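# Close and lock a mailer box lid with two arms

## Task

Shut the mailer box's lid so that all of its flaps sit inside the walls and the lock tabs on the front flap are caught beneath the front wall's ledge. The box must end up close to its starting spot and orientation, with no other object on the table in contact with it, and the closure must stay in place without the robot holding it.

## Robot and tools

Robot: two arms, left_arm and right_arm, each with a parallel gripper. A gripper's fingers extend along its own +z axis and separate along its y axis. The reported end_effector_position is the point between the pads when closed, roughly 2 cm short of the fingertips; closing pushes the tips about 10 mm further along +z.

Frame: a single scene frame for both arms. Origin sits on the tabletop midway between the arms, +z is up, +x reaches out over the table, and left_arm is on the +y side. The names left/right do not correspond to image sides. Positions are in metres, orientations are quaternions written w first (qw, qx, qy, qz). Reported hand positions can be slightly off, especially far from the base.

The 16-number row: every moving command uses one row of 16 numbers covering both arms: x, y, z, qw, qx, qy, qz, opening for left_arm, then the same eight for right_arm. x, y, z and the quaternion are an absolute pose target for that gripper in the scene frame, not an offset. Opening runs from -1 (closed) to +1 (fully open, 0.084 m). Always fill both halves; to keep an arm still, repeat its last reported position and quaternion plus the desired opening. To hold an orientation steady, reuse the same quaternion you sent before rather than the slightly drifted one in the result.

execute_actions(actions): a list of actions; each action is a table of up to 15 rows, one row per 1/30 s control step. A short table repeats its final row until the 15 steps are done. An empty list just returns state and images. If any target is more than 0.6 m from that gripper's current position along any of its own axes, the action is rejected for both arms; if the first action is malformed or fails that check against the latest state, nothing in the call runs.

move(target, speed, blocking): target is one 16-number row as above. Each gripper follows a straight line to its pose, all arms finishing together, lasting 0.5 to 10 s (cut off at 10 s). speed is the path's top speed in m/s, 0.002 to 0.5, default 0.25; rotation is capped at twice that in rad/s. Paths ignore obstacles and the other arm, grippers lag and may overshoot the speed near full reach. Opening is applied at the start. Faster moves and targets set deeper past a contact hit and press harder. blocking=false returns after 0.5 s while motion continues; then only wait or stop are accepted until a result shows the move ended.

wait(seconds): 0 to 10; lets the scene run with the last commands held, returning early if a running move finishes. stop(): brakes a running move; it needs stopping distance, and fingers keep moving. zoom_image(camera, region): camera is cam_high, cam_low, cam_left_wrist or cam_right_wrist; region is [x0, y0, x1, y1] in image pixels from the top-left, at most 504 by 504. All four images are 896x504 and arrive in that order. show_instructions(): shows the reference pages, no images. finished_scene(scene): integer scene number 1 to 2; ends the scene permanently and reports success, so call it only when the box stays closed unaided.

Controller behaviour: each step the commanded pose is clamped to within 70 mm and 16 degrees of the measured pose, then joints are driven by damped IK, favouring position over orientation. Distant targets need several actions; after an action the arm continues only to its last clamped pose. "Hand target" lines show the pose currently being driven toward. Elbows never fully straighten.

Reading results: the state line lists, per arm, pose and linear/angular velocity; grip_measured is the actual finger opening on the command scale. The move: line states how it ended: done, off_target (not near its pose), moving, held (a check blocked the final step) or fault, plus limits: paced means the pose was clipped, held means some steps were blocked and the arm may then jump faster than speed. If only one arm is named, the other finished. Distances to each pose are given. "pose unreachable" means the clearance check altered or blocked that arm's command. Joint torque readings include offsets and noise and are nonzero in free air.

Gripping: command an opening well under grip_measured to squeeze; lower means harder, up to about 24 N per pad for objects up to about 6 cm. Fast closing can squeeze harder. Occasionally a held part gets tugged briefly.

Avoid: knocking anything off the table (fails the task), arms colliding or pushing each other, drops, slams and hard shoves. Torque faults (per-arm limits 44.5 N m waist and shoulder, 26.7 upper arm roll, elbow, forearm roll, 17.8 wrist pitch and wrist roll, including held weight) stop the arm, back it off and freeze it for 10 s. Sustained loads heat motors: a MOTOR HOT warning appears from 65 °C and at 80 °C the arm is braked until cool (OVER-TEMPERATURE FAULT). Joint ranges in rad: waist and both rolls -6.283 to 6.283, shoulder -2.059 to 2.094, elbow -0.192 to 3.927, wrist pitch -1.693 to 3.142.

Each tool is called after "Emit:" in YAML: its name, and indented under it one key for each argument.

## Session

Emit:
execute_actions:
  actions: []

Scene clock: 0.00 s.
left_arm: end_effector_position=(+0.3770, +0.3856, +0.2482) grip_measured=+1.00 end_effector_quat_wxyz=(+0.001, +1.000, -0.012, -0.001) end_effector_velocity=(-0.001, -0.000, +0.000) end_effector_angular_velocity=(+0.000, +0.002, -0.001) | right_arm: end_effector_position=(+0.4286, -0.3999, +0.2493) grip_measured=+1.00 end_effector_quat_wxyz=(-0.001, +0.999, -0.032, -0.001) end_effector_velocity=(+0.000, -0.000, +0.000) end_effector_angular_velocity=(-0.000, -0.000, -0.000)
Joint positions: left_arm=[-0.002 -0.247 -0.     0.917 -0.003  1.167  0.001  0.084] | right_arm=[-0.002 -0.251 -0.     0.917  0.002  1.169 -0.002  0.084]
Joint velocities: left_arm=[-0.001 -0.001 -0.     0.     0.     0.002 -0.     0.   ] | right_arm=[-0.001 -0.     0.     0.    -0.     0.    -0.     0.   ]
Joint torques (N m, as the arm reports them, + toward a larger angle): no reading
Hand target (left_arm): +0.377, +0.386, +0.248; +0.001, +1.000, -0.012, -0.001
Hand target (right_arm): +0.429, -0.400, +0.249; -0.001, +0.999, -0.032, -0.001

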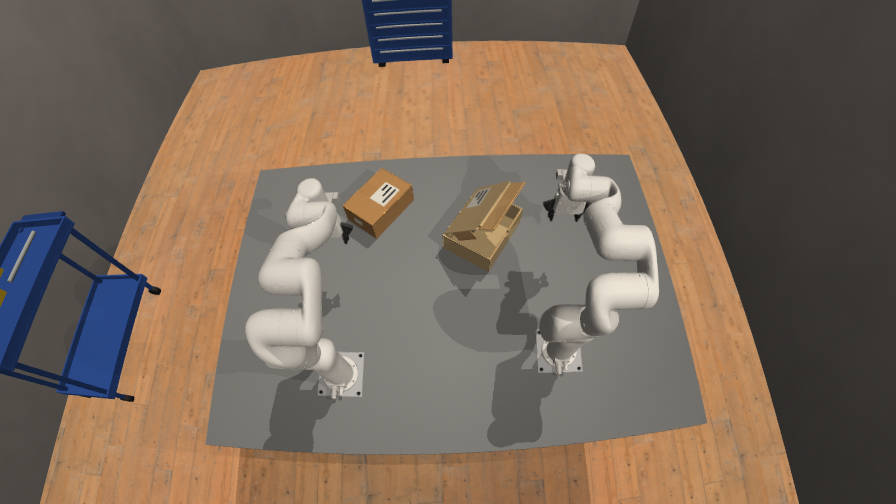

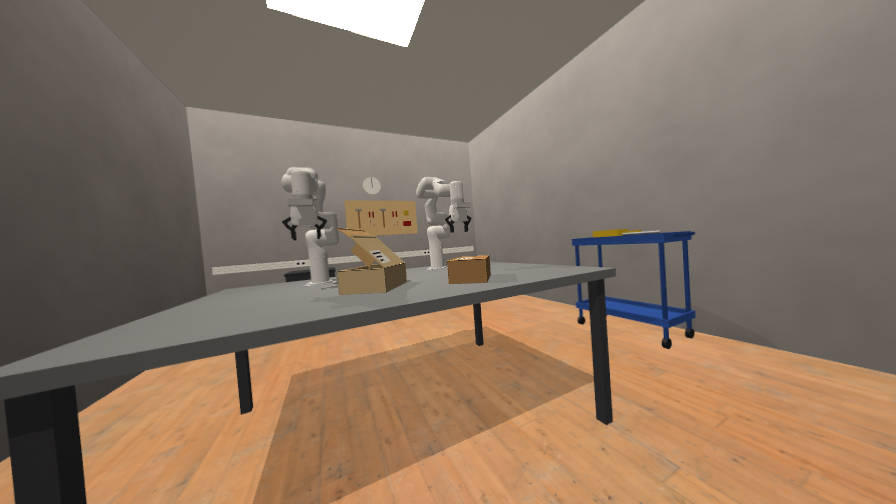

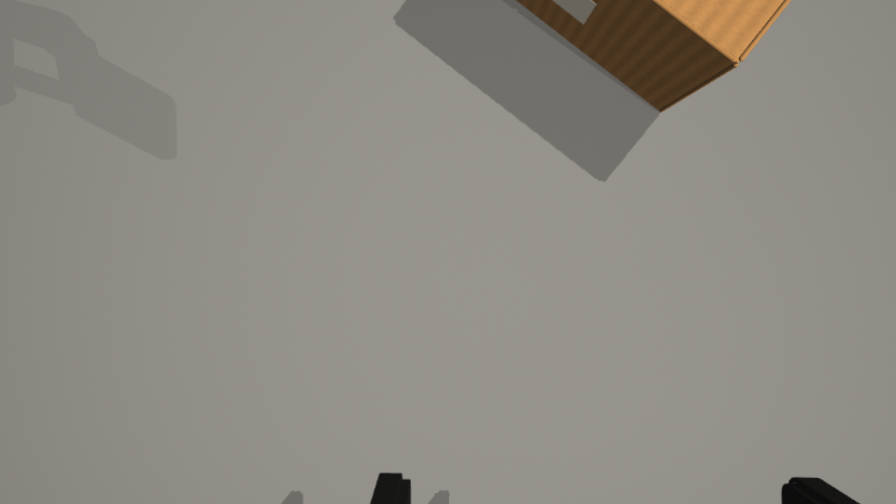

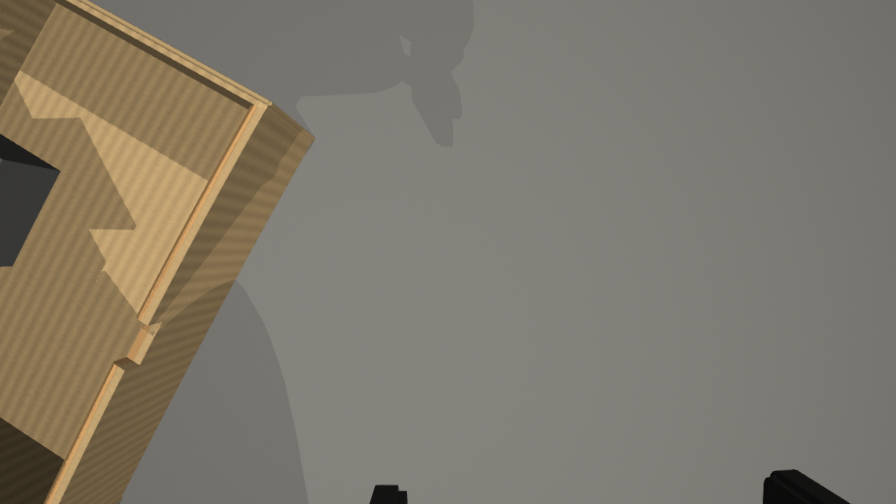

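Emit:
show_instructions:

Emit:
zoom_image:
  camera: "cam_high"
  region: [420,160,560,285]

Emit:
zoom_image:
  camera: "cam_low"
  region: [310,210,450,310]

Reference images for this scene: manual page 1, manual page 2, manual page 3, manual page 4, manual page 5, manual page 6.

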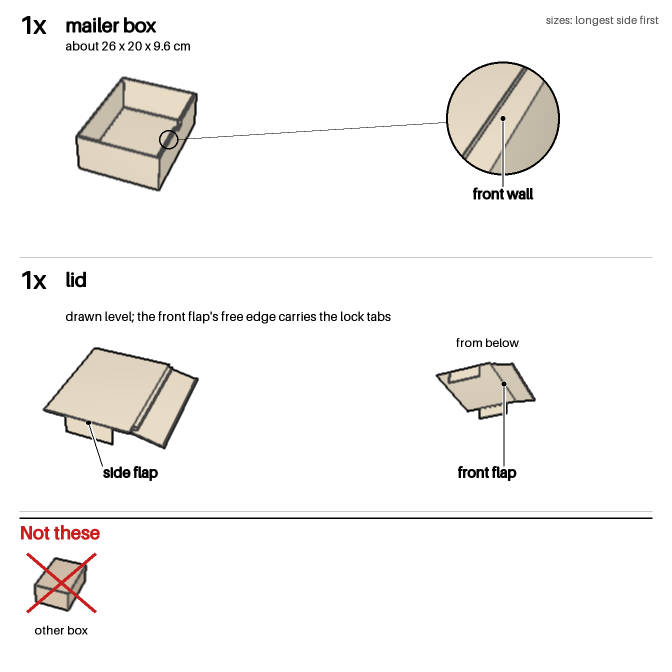

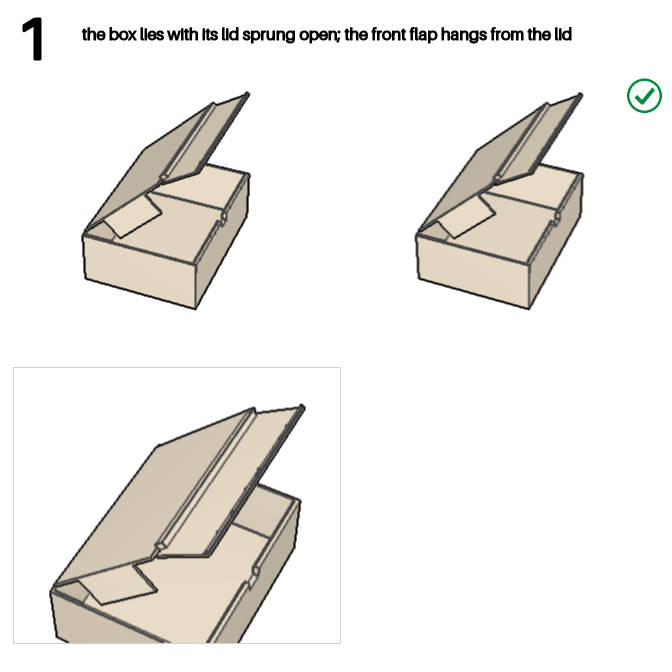

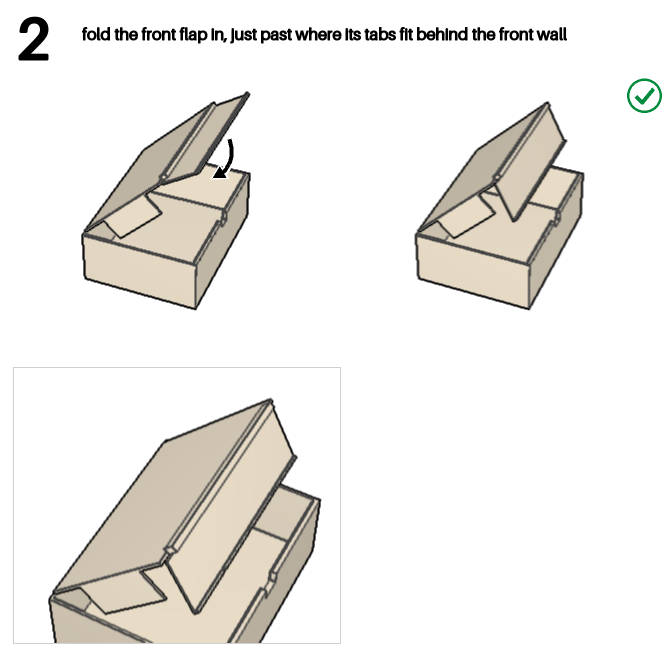

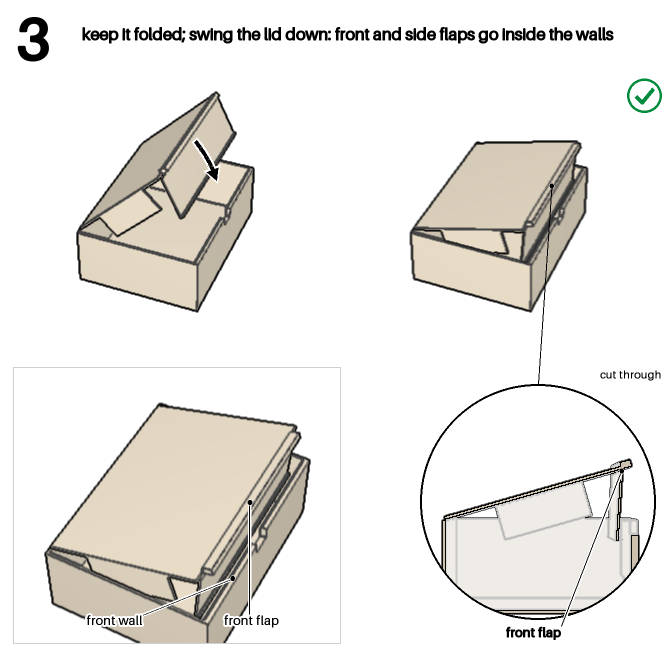

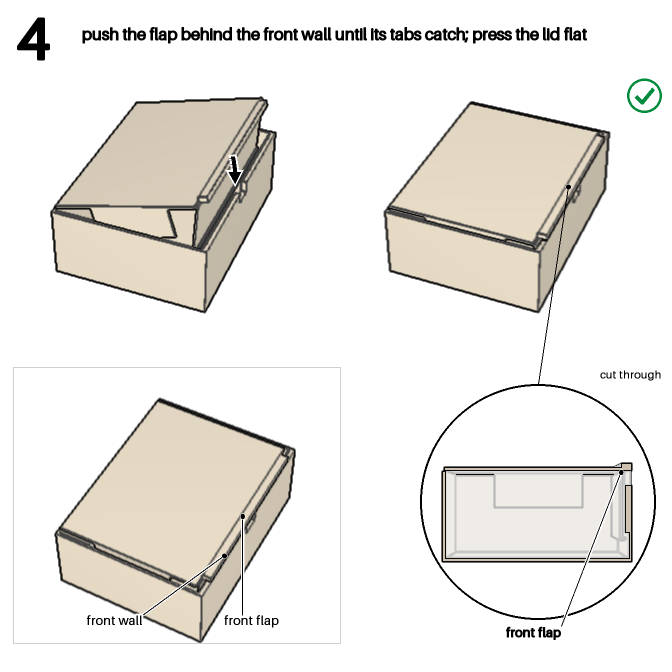

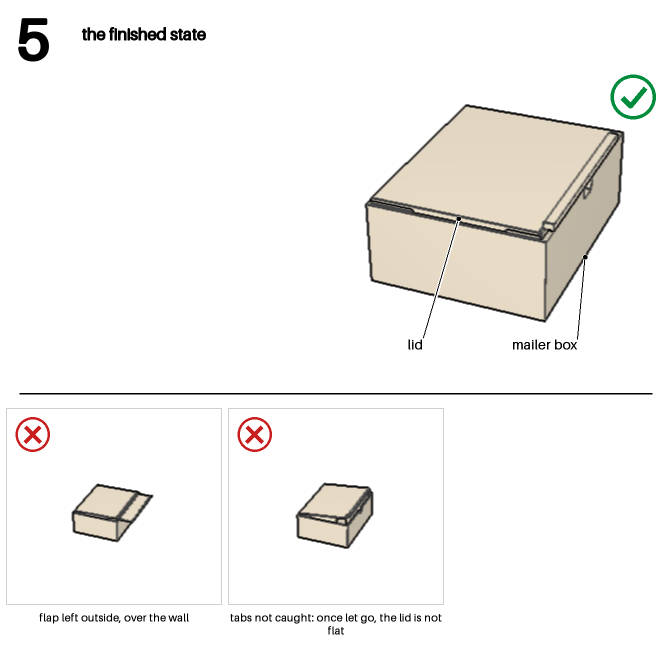

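Region (420, 160, 560, 285) of cam_high's 896x504 image, scaled by 3.600, with more detail than that image has; it fills the top 450 rows of this view, and the rest is white.

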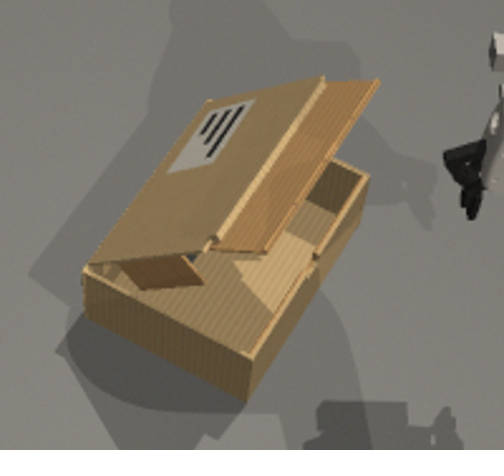

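Region (310, 210, 450, 310) of cam_low's 896x504 image, scaled by 3.600, with more detail than that image has; it fills the top 360 rows of this view, and the rest is white.

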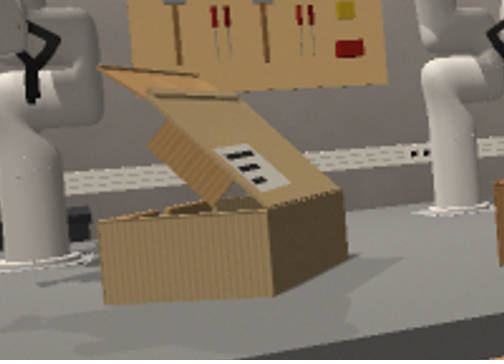

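Emit:
move:
  target: [0.42,0.02,0.36,0.342,0.94,0,0,-1,0.443,-0.33,0.33,-0.258,0.463,-0.836,-0.142,1]
  speed: 0.2

Scene clock: 61.57 s.
left_arm: end_effector_position=(+0.4198, +0.0206, +0.3599) grip_measured=-1.00 end_effector_quat_wxyz=(+0.341, +0.940, +0.001, +0.000) end_effector_velocity=(-0.001, -0.003, +0.000) end_effector_angular_velocity=(-0.002, +0.001, -0.003) | right_arm: end_effector_position=(+0.4435, -0.3302, +0.3300) grip_measured=+1.00 end_effector_quat_wxyz=(+0.258, -0.463, +0.836, +0.142) end_effector_velocity=(+0.000, -0.001, +0.001) end_effector_angular_velocity=(+0.004, +0.000, -0.013)
Joint positions: left_arm=[-0.272  0.056 -0.214  1.361 -0.692  1.043 -0.228  0.   ] | right_arm=[-0.176 -0.443  0.061  0.842  0.647  1.126  1.71   0.084]
Joint velocities: left_arm=[-0.003  0.003 -0.002  0.003 -0.001 -0.001 -0.001  0.   ] | right_arm=[-0.002 -0.003  0.001 -0.003  0.003 -0.005  0.01   0.   ]
Joint torques (N m, as the arm reports them, + toward a larger angle): left_arm=[ -1.17 -25.74  -0.04  21.14   0.58  -0.83   0.13] | right_arm=[ -1.45 -13.34  -0.91  12.37  -0.25  -0.86  -0.27]
Hand target (left_arm): +0.420, +0.020, +0.360; +0.341, +0.940, +0.001, -0.000
Hand target (right_arm): +0.443, -0.330, +0.330; +0.258, -0.463, +0.836, +0.142
Off the commanded pose (left_arm): 0.001 m, 0 deg.
Off the commanded pose (right_arm): 0.000 m, 0 deg.
move: done

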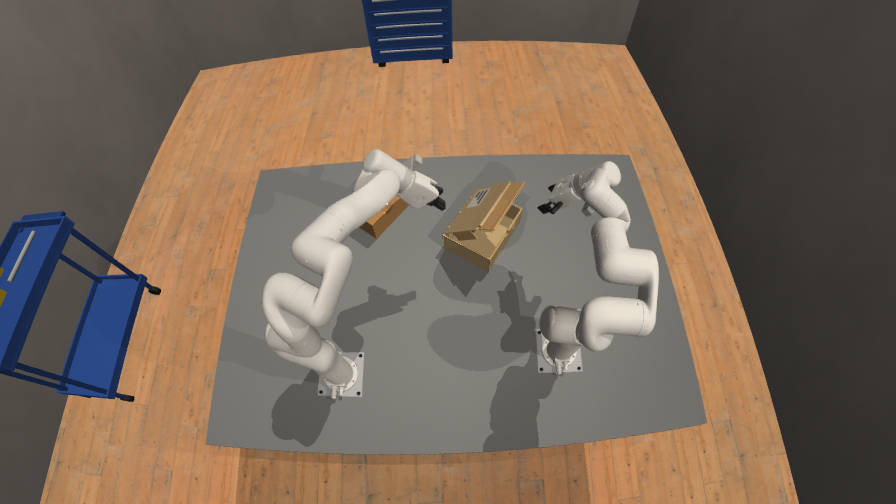

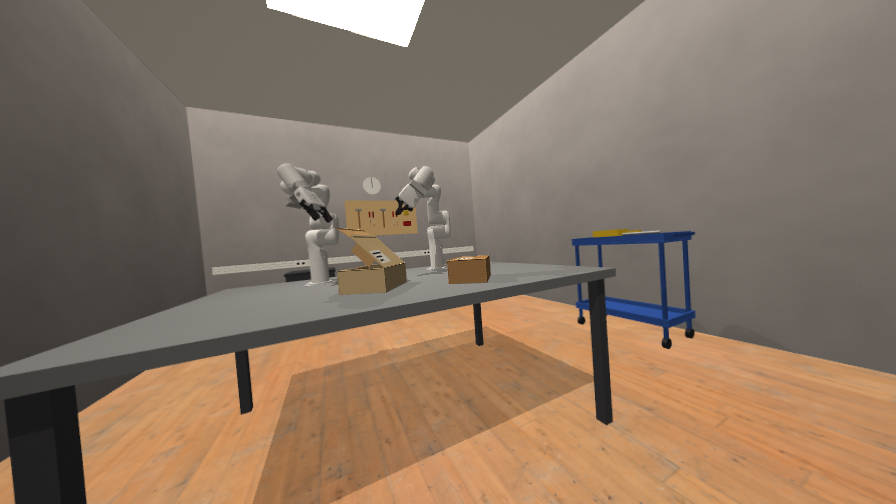

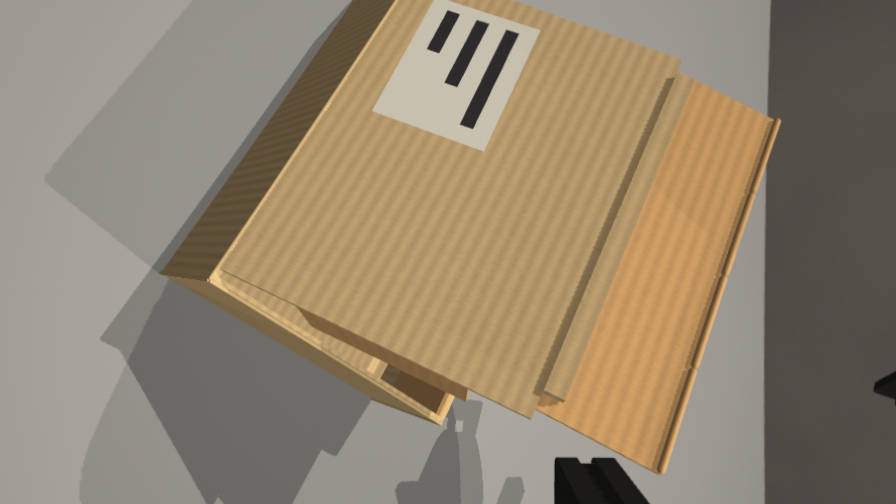

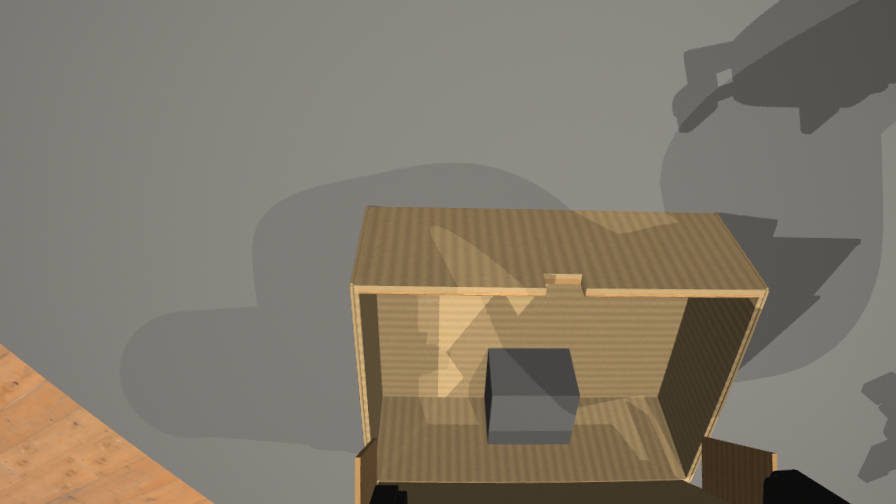

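Emit:
move:
  target: [0.42,0.02,0.36,0.342,0.94,0,0,-1,0.459,-0.278,0.315,-0.470,0.408,-0.737,-0.260,1]
  speed: 0.15

Emit:
zoom_image:
  camera: "cam_low"
  region: [270,160,430,300]

Emit:
zoom_image:
  camera: "cam_high"
  region: [420,150,600,285]

Scene clock: 81.60 s.
left_arm: end_effector_position=(+0.4200, +0.0200, +0.3600) grip_measured=-1.00 end_effector_quat_wxyz=(+0.342, +0.940, +0.000, +0.000) end_effector_velocity=(+0.001, +0.001, +0.000) end_effector_angular_velocity=(-0.000, -0.001, +0.002) | right_arm: end_effector_position=(+0.4592, -0.2784, +0.3152) grip_measured=+1.00 end_effector_quat_wxyz=(+0.470, -0.408, +0.738, +0.259) end_effector_velocity=(+0.000, +0.000, -0.000) end_effector_angular_velocity=(+0.008, -0.006, +0.000)
Joint positions: left_arm=[-0.272  0.058 -0.214  1.363 -0.693  1.044 -0.225  0.   ] | right_arm=[-0.022 -0.436 -0.089  0.602  1.317  1.009  1.191  0.084]
Joint velocities: left_arm=[ 0.002 -0.001 -0.     0.    -0.    -0.    -0.     0.   ] | right_arm=[ 0.001  0.002 -0.004 -0.003  0.013  0.003 -0.014  0.   ]
Joint torques (N m, as the arm reports them, + toward a larger angle): left_arm=[ -1.25 -25.65   0.14  21.11   0.73  -0.94   0.3 ] | right_arm=[ -1.06 -13.29   0.46  12.14  -0.1    0.33  -0.66]
Hand target (left_arm): +0.420, +0.020, +0.360; +0.342, +0.940, +0.000, -0.000
Hand target (right_arm): +0.459, -0.278, +0.315; +0.471, -0.408, +0.738, +0.260
Off the commanded pose (left_arm): 0.000 m, 0 deg.
Off the commanded pose (right_arm): 0.000 m, 0 deg.
move: done

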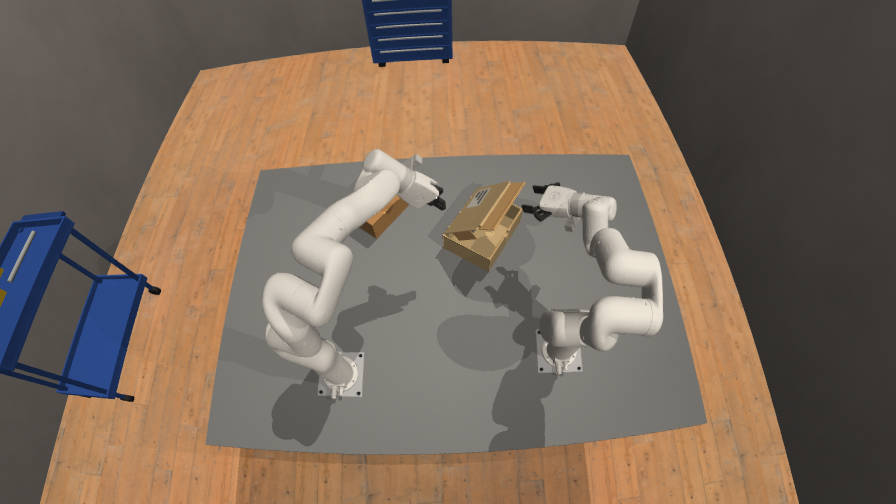

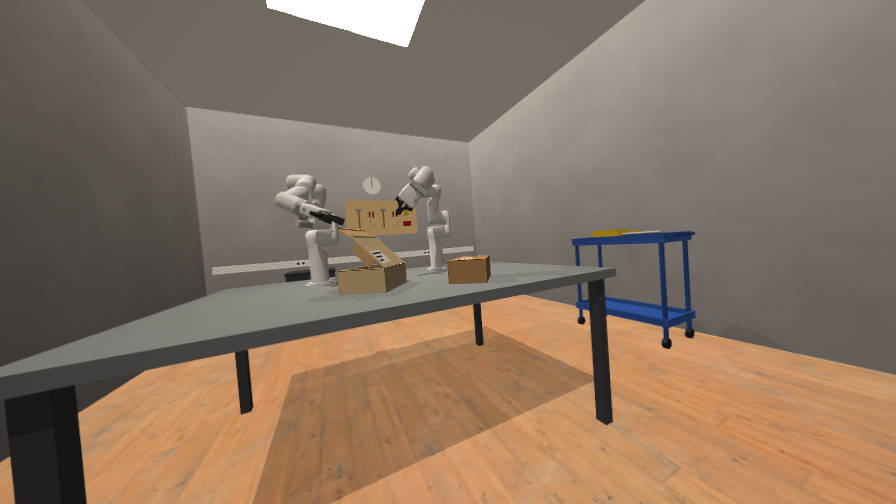

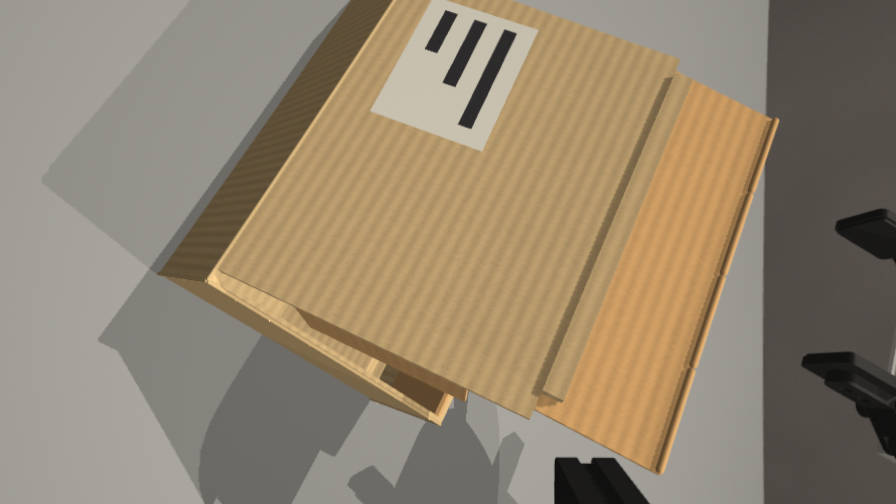

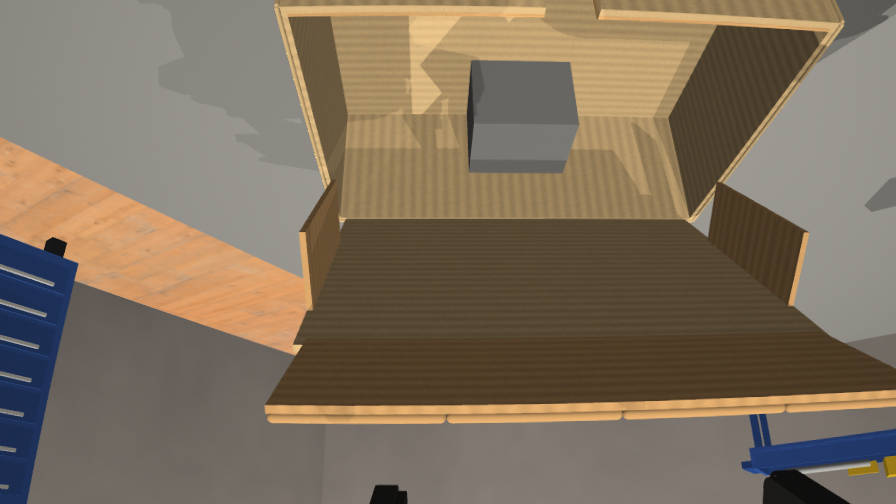

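Region (270, 160, 430, 300) of cam_low's 896x504 image, scaled by 3.150, with more detail than that image has; it fills the top 441 rows of this view, and the rest is white.

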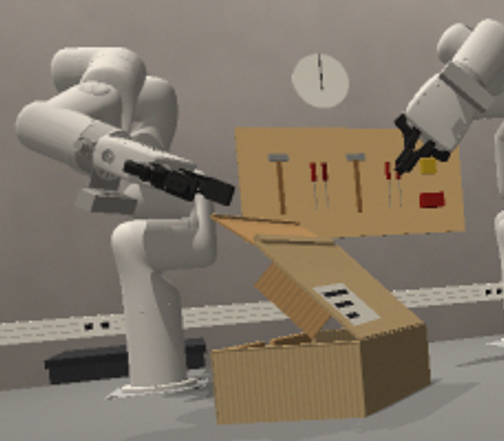

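Region (420, 150, 600, 285) of cam_high's 896x504 image, scaled by 2.800, with more detail than that image has; it fills the top 378 rows of this view, and the rest is white.

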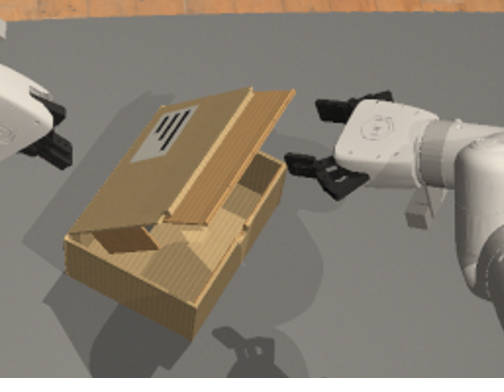

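Emit:
move:
  target: [0.42,0.02,0.36,0.342,0.94,0,0,-1,0.476,-0.251,0.30,-0.470,0.408,-0.737,-0.260,1]
  speed: 0.08

Emit:
move:
  target: [0.42,0.02,0.36,0.342,0.94,0,0,-1,0.473,-0.255,0.24,-0.470,0.408,-0.737,-0.260,1]
  speed: 0.04

Emit:
zoom_image:
  camera: "cam_low"
  region: [270,160,430,300]

Scene clock: 93.70 s.
left_arm: end_effector_position=(+0.4200, +0.0200, +0.3600) grip_measured=-1.00 end_effector_quat_wxyz=(+0.342, +0.940, -0.000, +0.000) end_effector_velocity=(-0.001, -0.000, -0.000) end_effector_angular_velocity=(+0.001, +0.002, -0.002) | right_arm: end_effector_position=(+0.4759, -0.2515, +0.3001) grip_measured=+1.00 end_effector_quat_wxyz=(+0.470, -0.408, +0.738, +0.260) end_effector_velocity=(+0.002, +0.001, -0.001) end_effector_angular_velocity=(-0.000, -0.001, -0.002)
Joint positions: left_arm=[-0.272  0.058 -0.214  1.363 -0.693  1.044 -0.225  0.   ] | right_arm=[ 0.023 -0.362 -0.035  0.624  1.415  0.936  1.143  0.084]
Joint velocities: left_arm=[-0.001 -0.001  0.    -0.    -0.     0.002 -0.     0.   ] | right_arm=[ 0.002  0.006  0.004  0.003  0.007 -0.006 -0.004 -0.   ]
Joint torques (N m, as the arm reports them, + toward a larger angle): left_arm=[ -1.08 -25.52   0.12  21.31   0.33  -0.93   0.28] | right_arm=[ -1.54 -15.23  -0.04  11.79  -0.36   0.37  -0.39]
Hand target (left_arm): +0.420, +0.020, +0.360; +0.342, +0.940, +0.000, +0.000
Hand target (right_arm): +0.476, -0.251, +0.300; +0.470, -0.408, +0.738, +0.260
Off the commanded pose (left_arm): 0.000 m, 0 deg.
Off the commanded pose (right_arm): 0.001 m, 0 deg.
move: done

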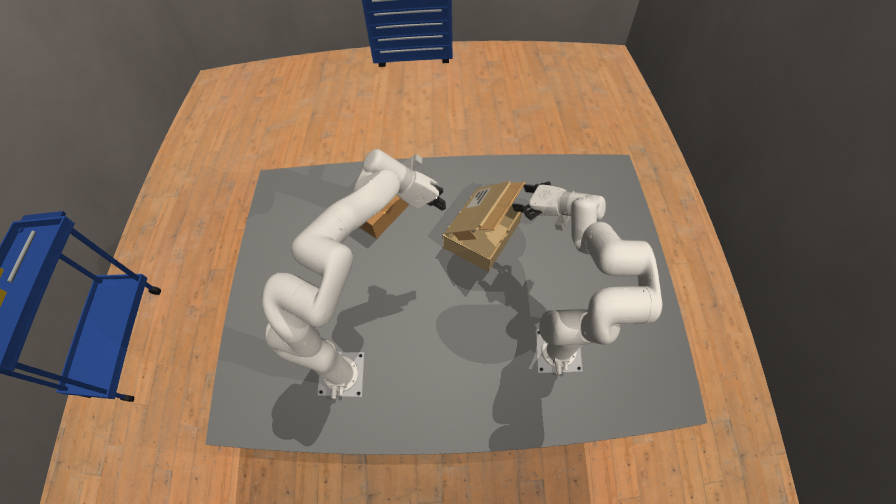

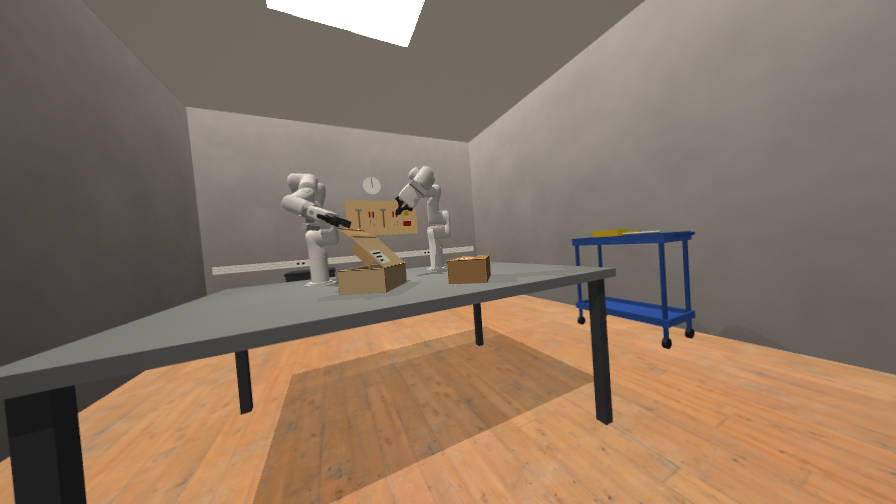

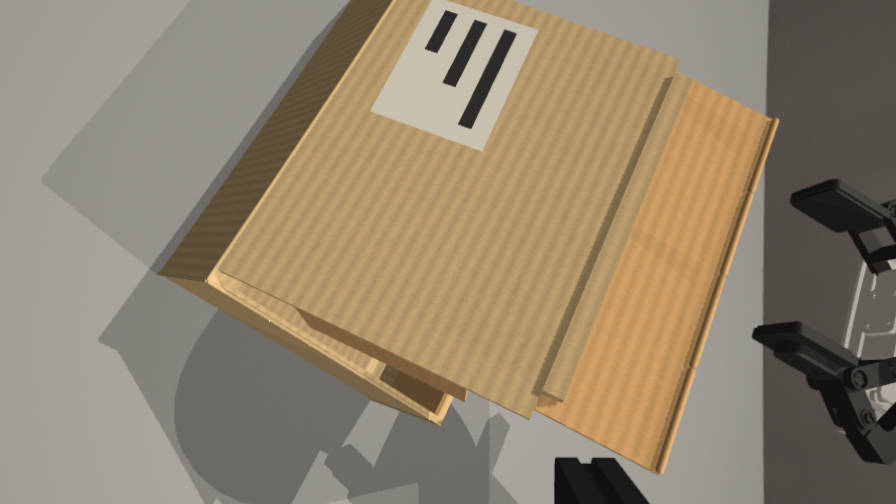

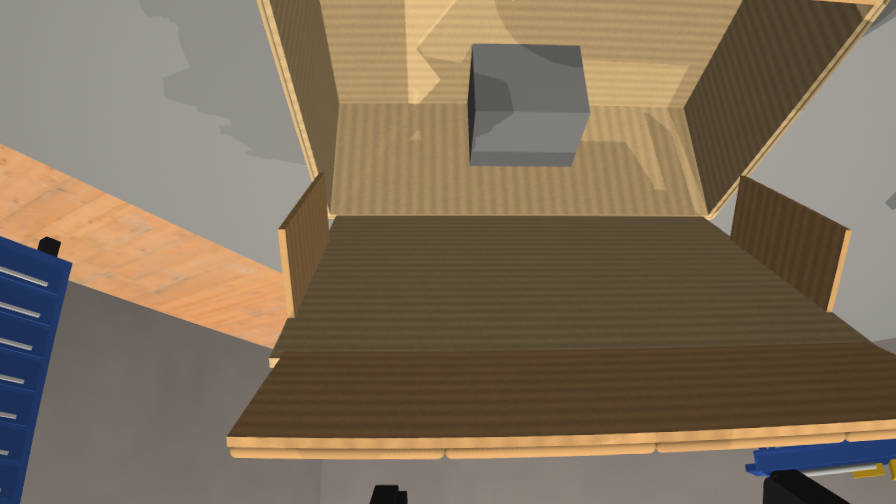

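Scene clock: 95.57 s.
left_arm: end_effector_position=(+0.4200, +0.0200, +0.3600) grip_measured=-1.00 end_effector_quat_wxyz=(+0.342, +0.940, -0.000, +0.000) end_effector_velocity=(+0.000, +0.001, -0.000) end_effector_angular_velocity=(+0.000, +0.001, +0.001) | right_arm: end_effector_position=(+0.4730, -0.2550, +0.2404) grip_measured=+1.00 end_effector_quat_wxyz=(+0.470, -0.408, +0.738, +0.260) end_effector_velocity=(+0.000, -0.000, -0.002) end_effector_angular_velocity=(-0.000, -0.003, +0.001)
Joint positions: left_arm=[-0.272  0.058 -0.214  1.363 -0.693  1.044 -0.225  0.   ] | right_arm=[ 0.029 -0.255 -0.052  0.567  1.53   0.928  0.939  0.084]
Joint velocities: left_arm=[ 0.002  0.    -0.    -0.     0.     0.001 -0.     0.   ] | right_arm=[ 0.     0.005 -0.001 -0.001  0.005  0.001 -0.01  -0.   ]
Joint torques (N m, as the arm reports them, + toward a larger angle): left_arm=[ -0.88 -25.78   0.01  21.23   0.5   -0.85   0.15] | right_arm=[ -1.27 -17.04  -0.08  11.09  -0.29   0.74  -0.43]
Hand target (left_arm): +0.420, +0.020, +0.360; +0.342, +0.940, +0.000, +0.000
Hand target (right_arm): +0.473, -0.255, +0.240; +0.470, -0.408, +0.738, +0.260
Off the commanded pose (left_arm): 0.000 m, 0 deg.
Off the commanded pose (right_arm): 0.000 m, 0 deg.
move: done

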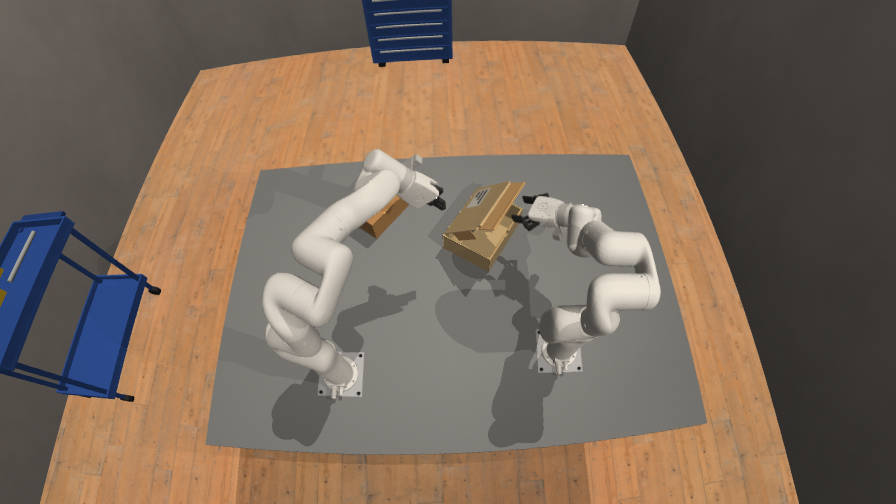

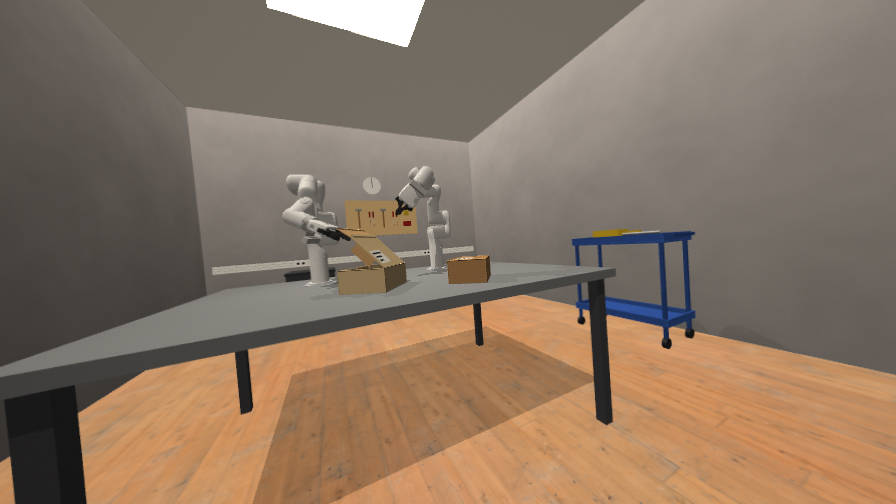

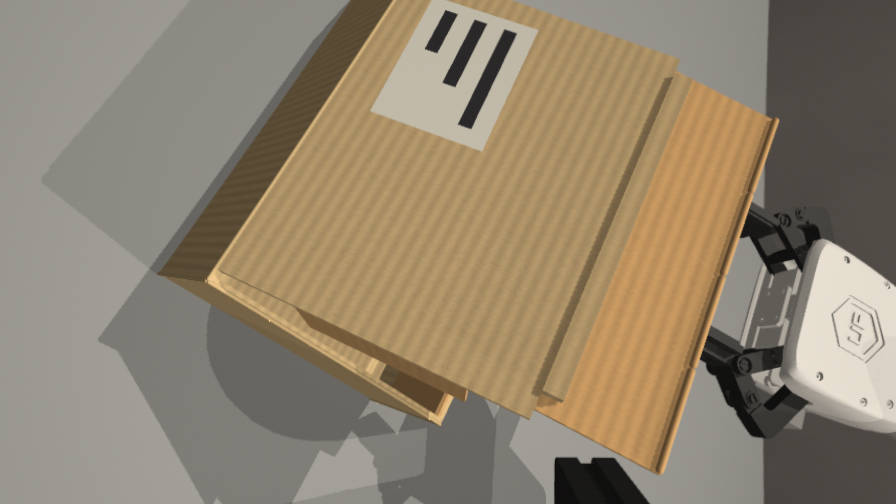

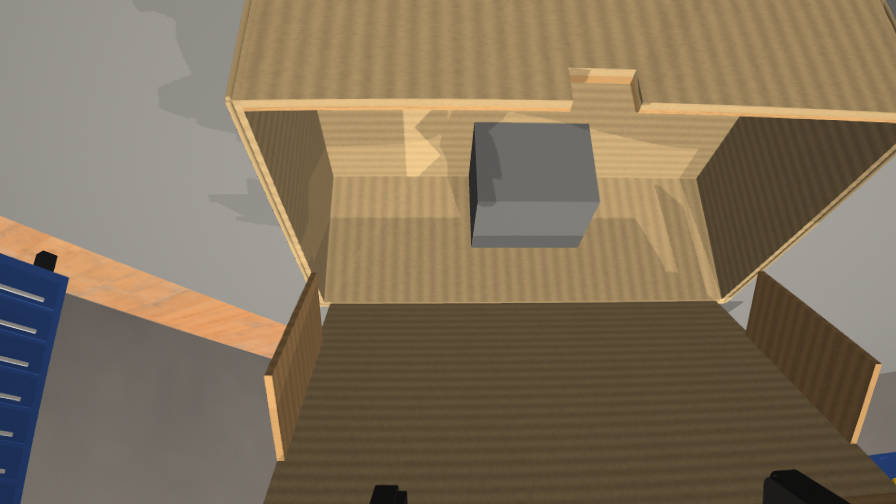

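Region (270, 160, 430, 300) of cam_low's 896x504 image, scaled by 3.150, with more detail than that image has; it fills the top 441 rows of this view, and the rest is white.

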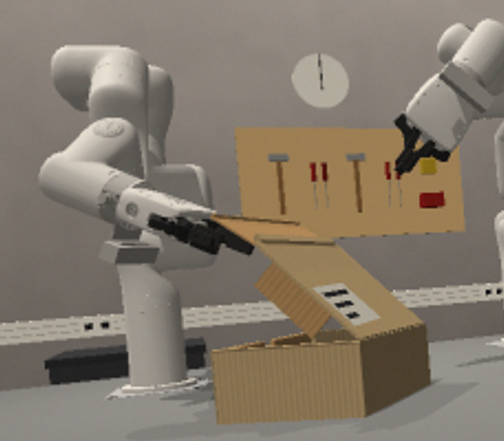

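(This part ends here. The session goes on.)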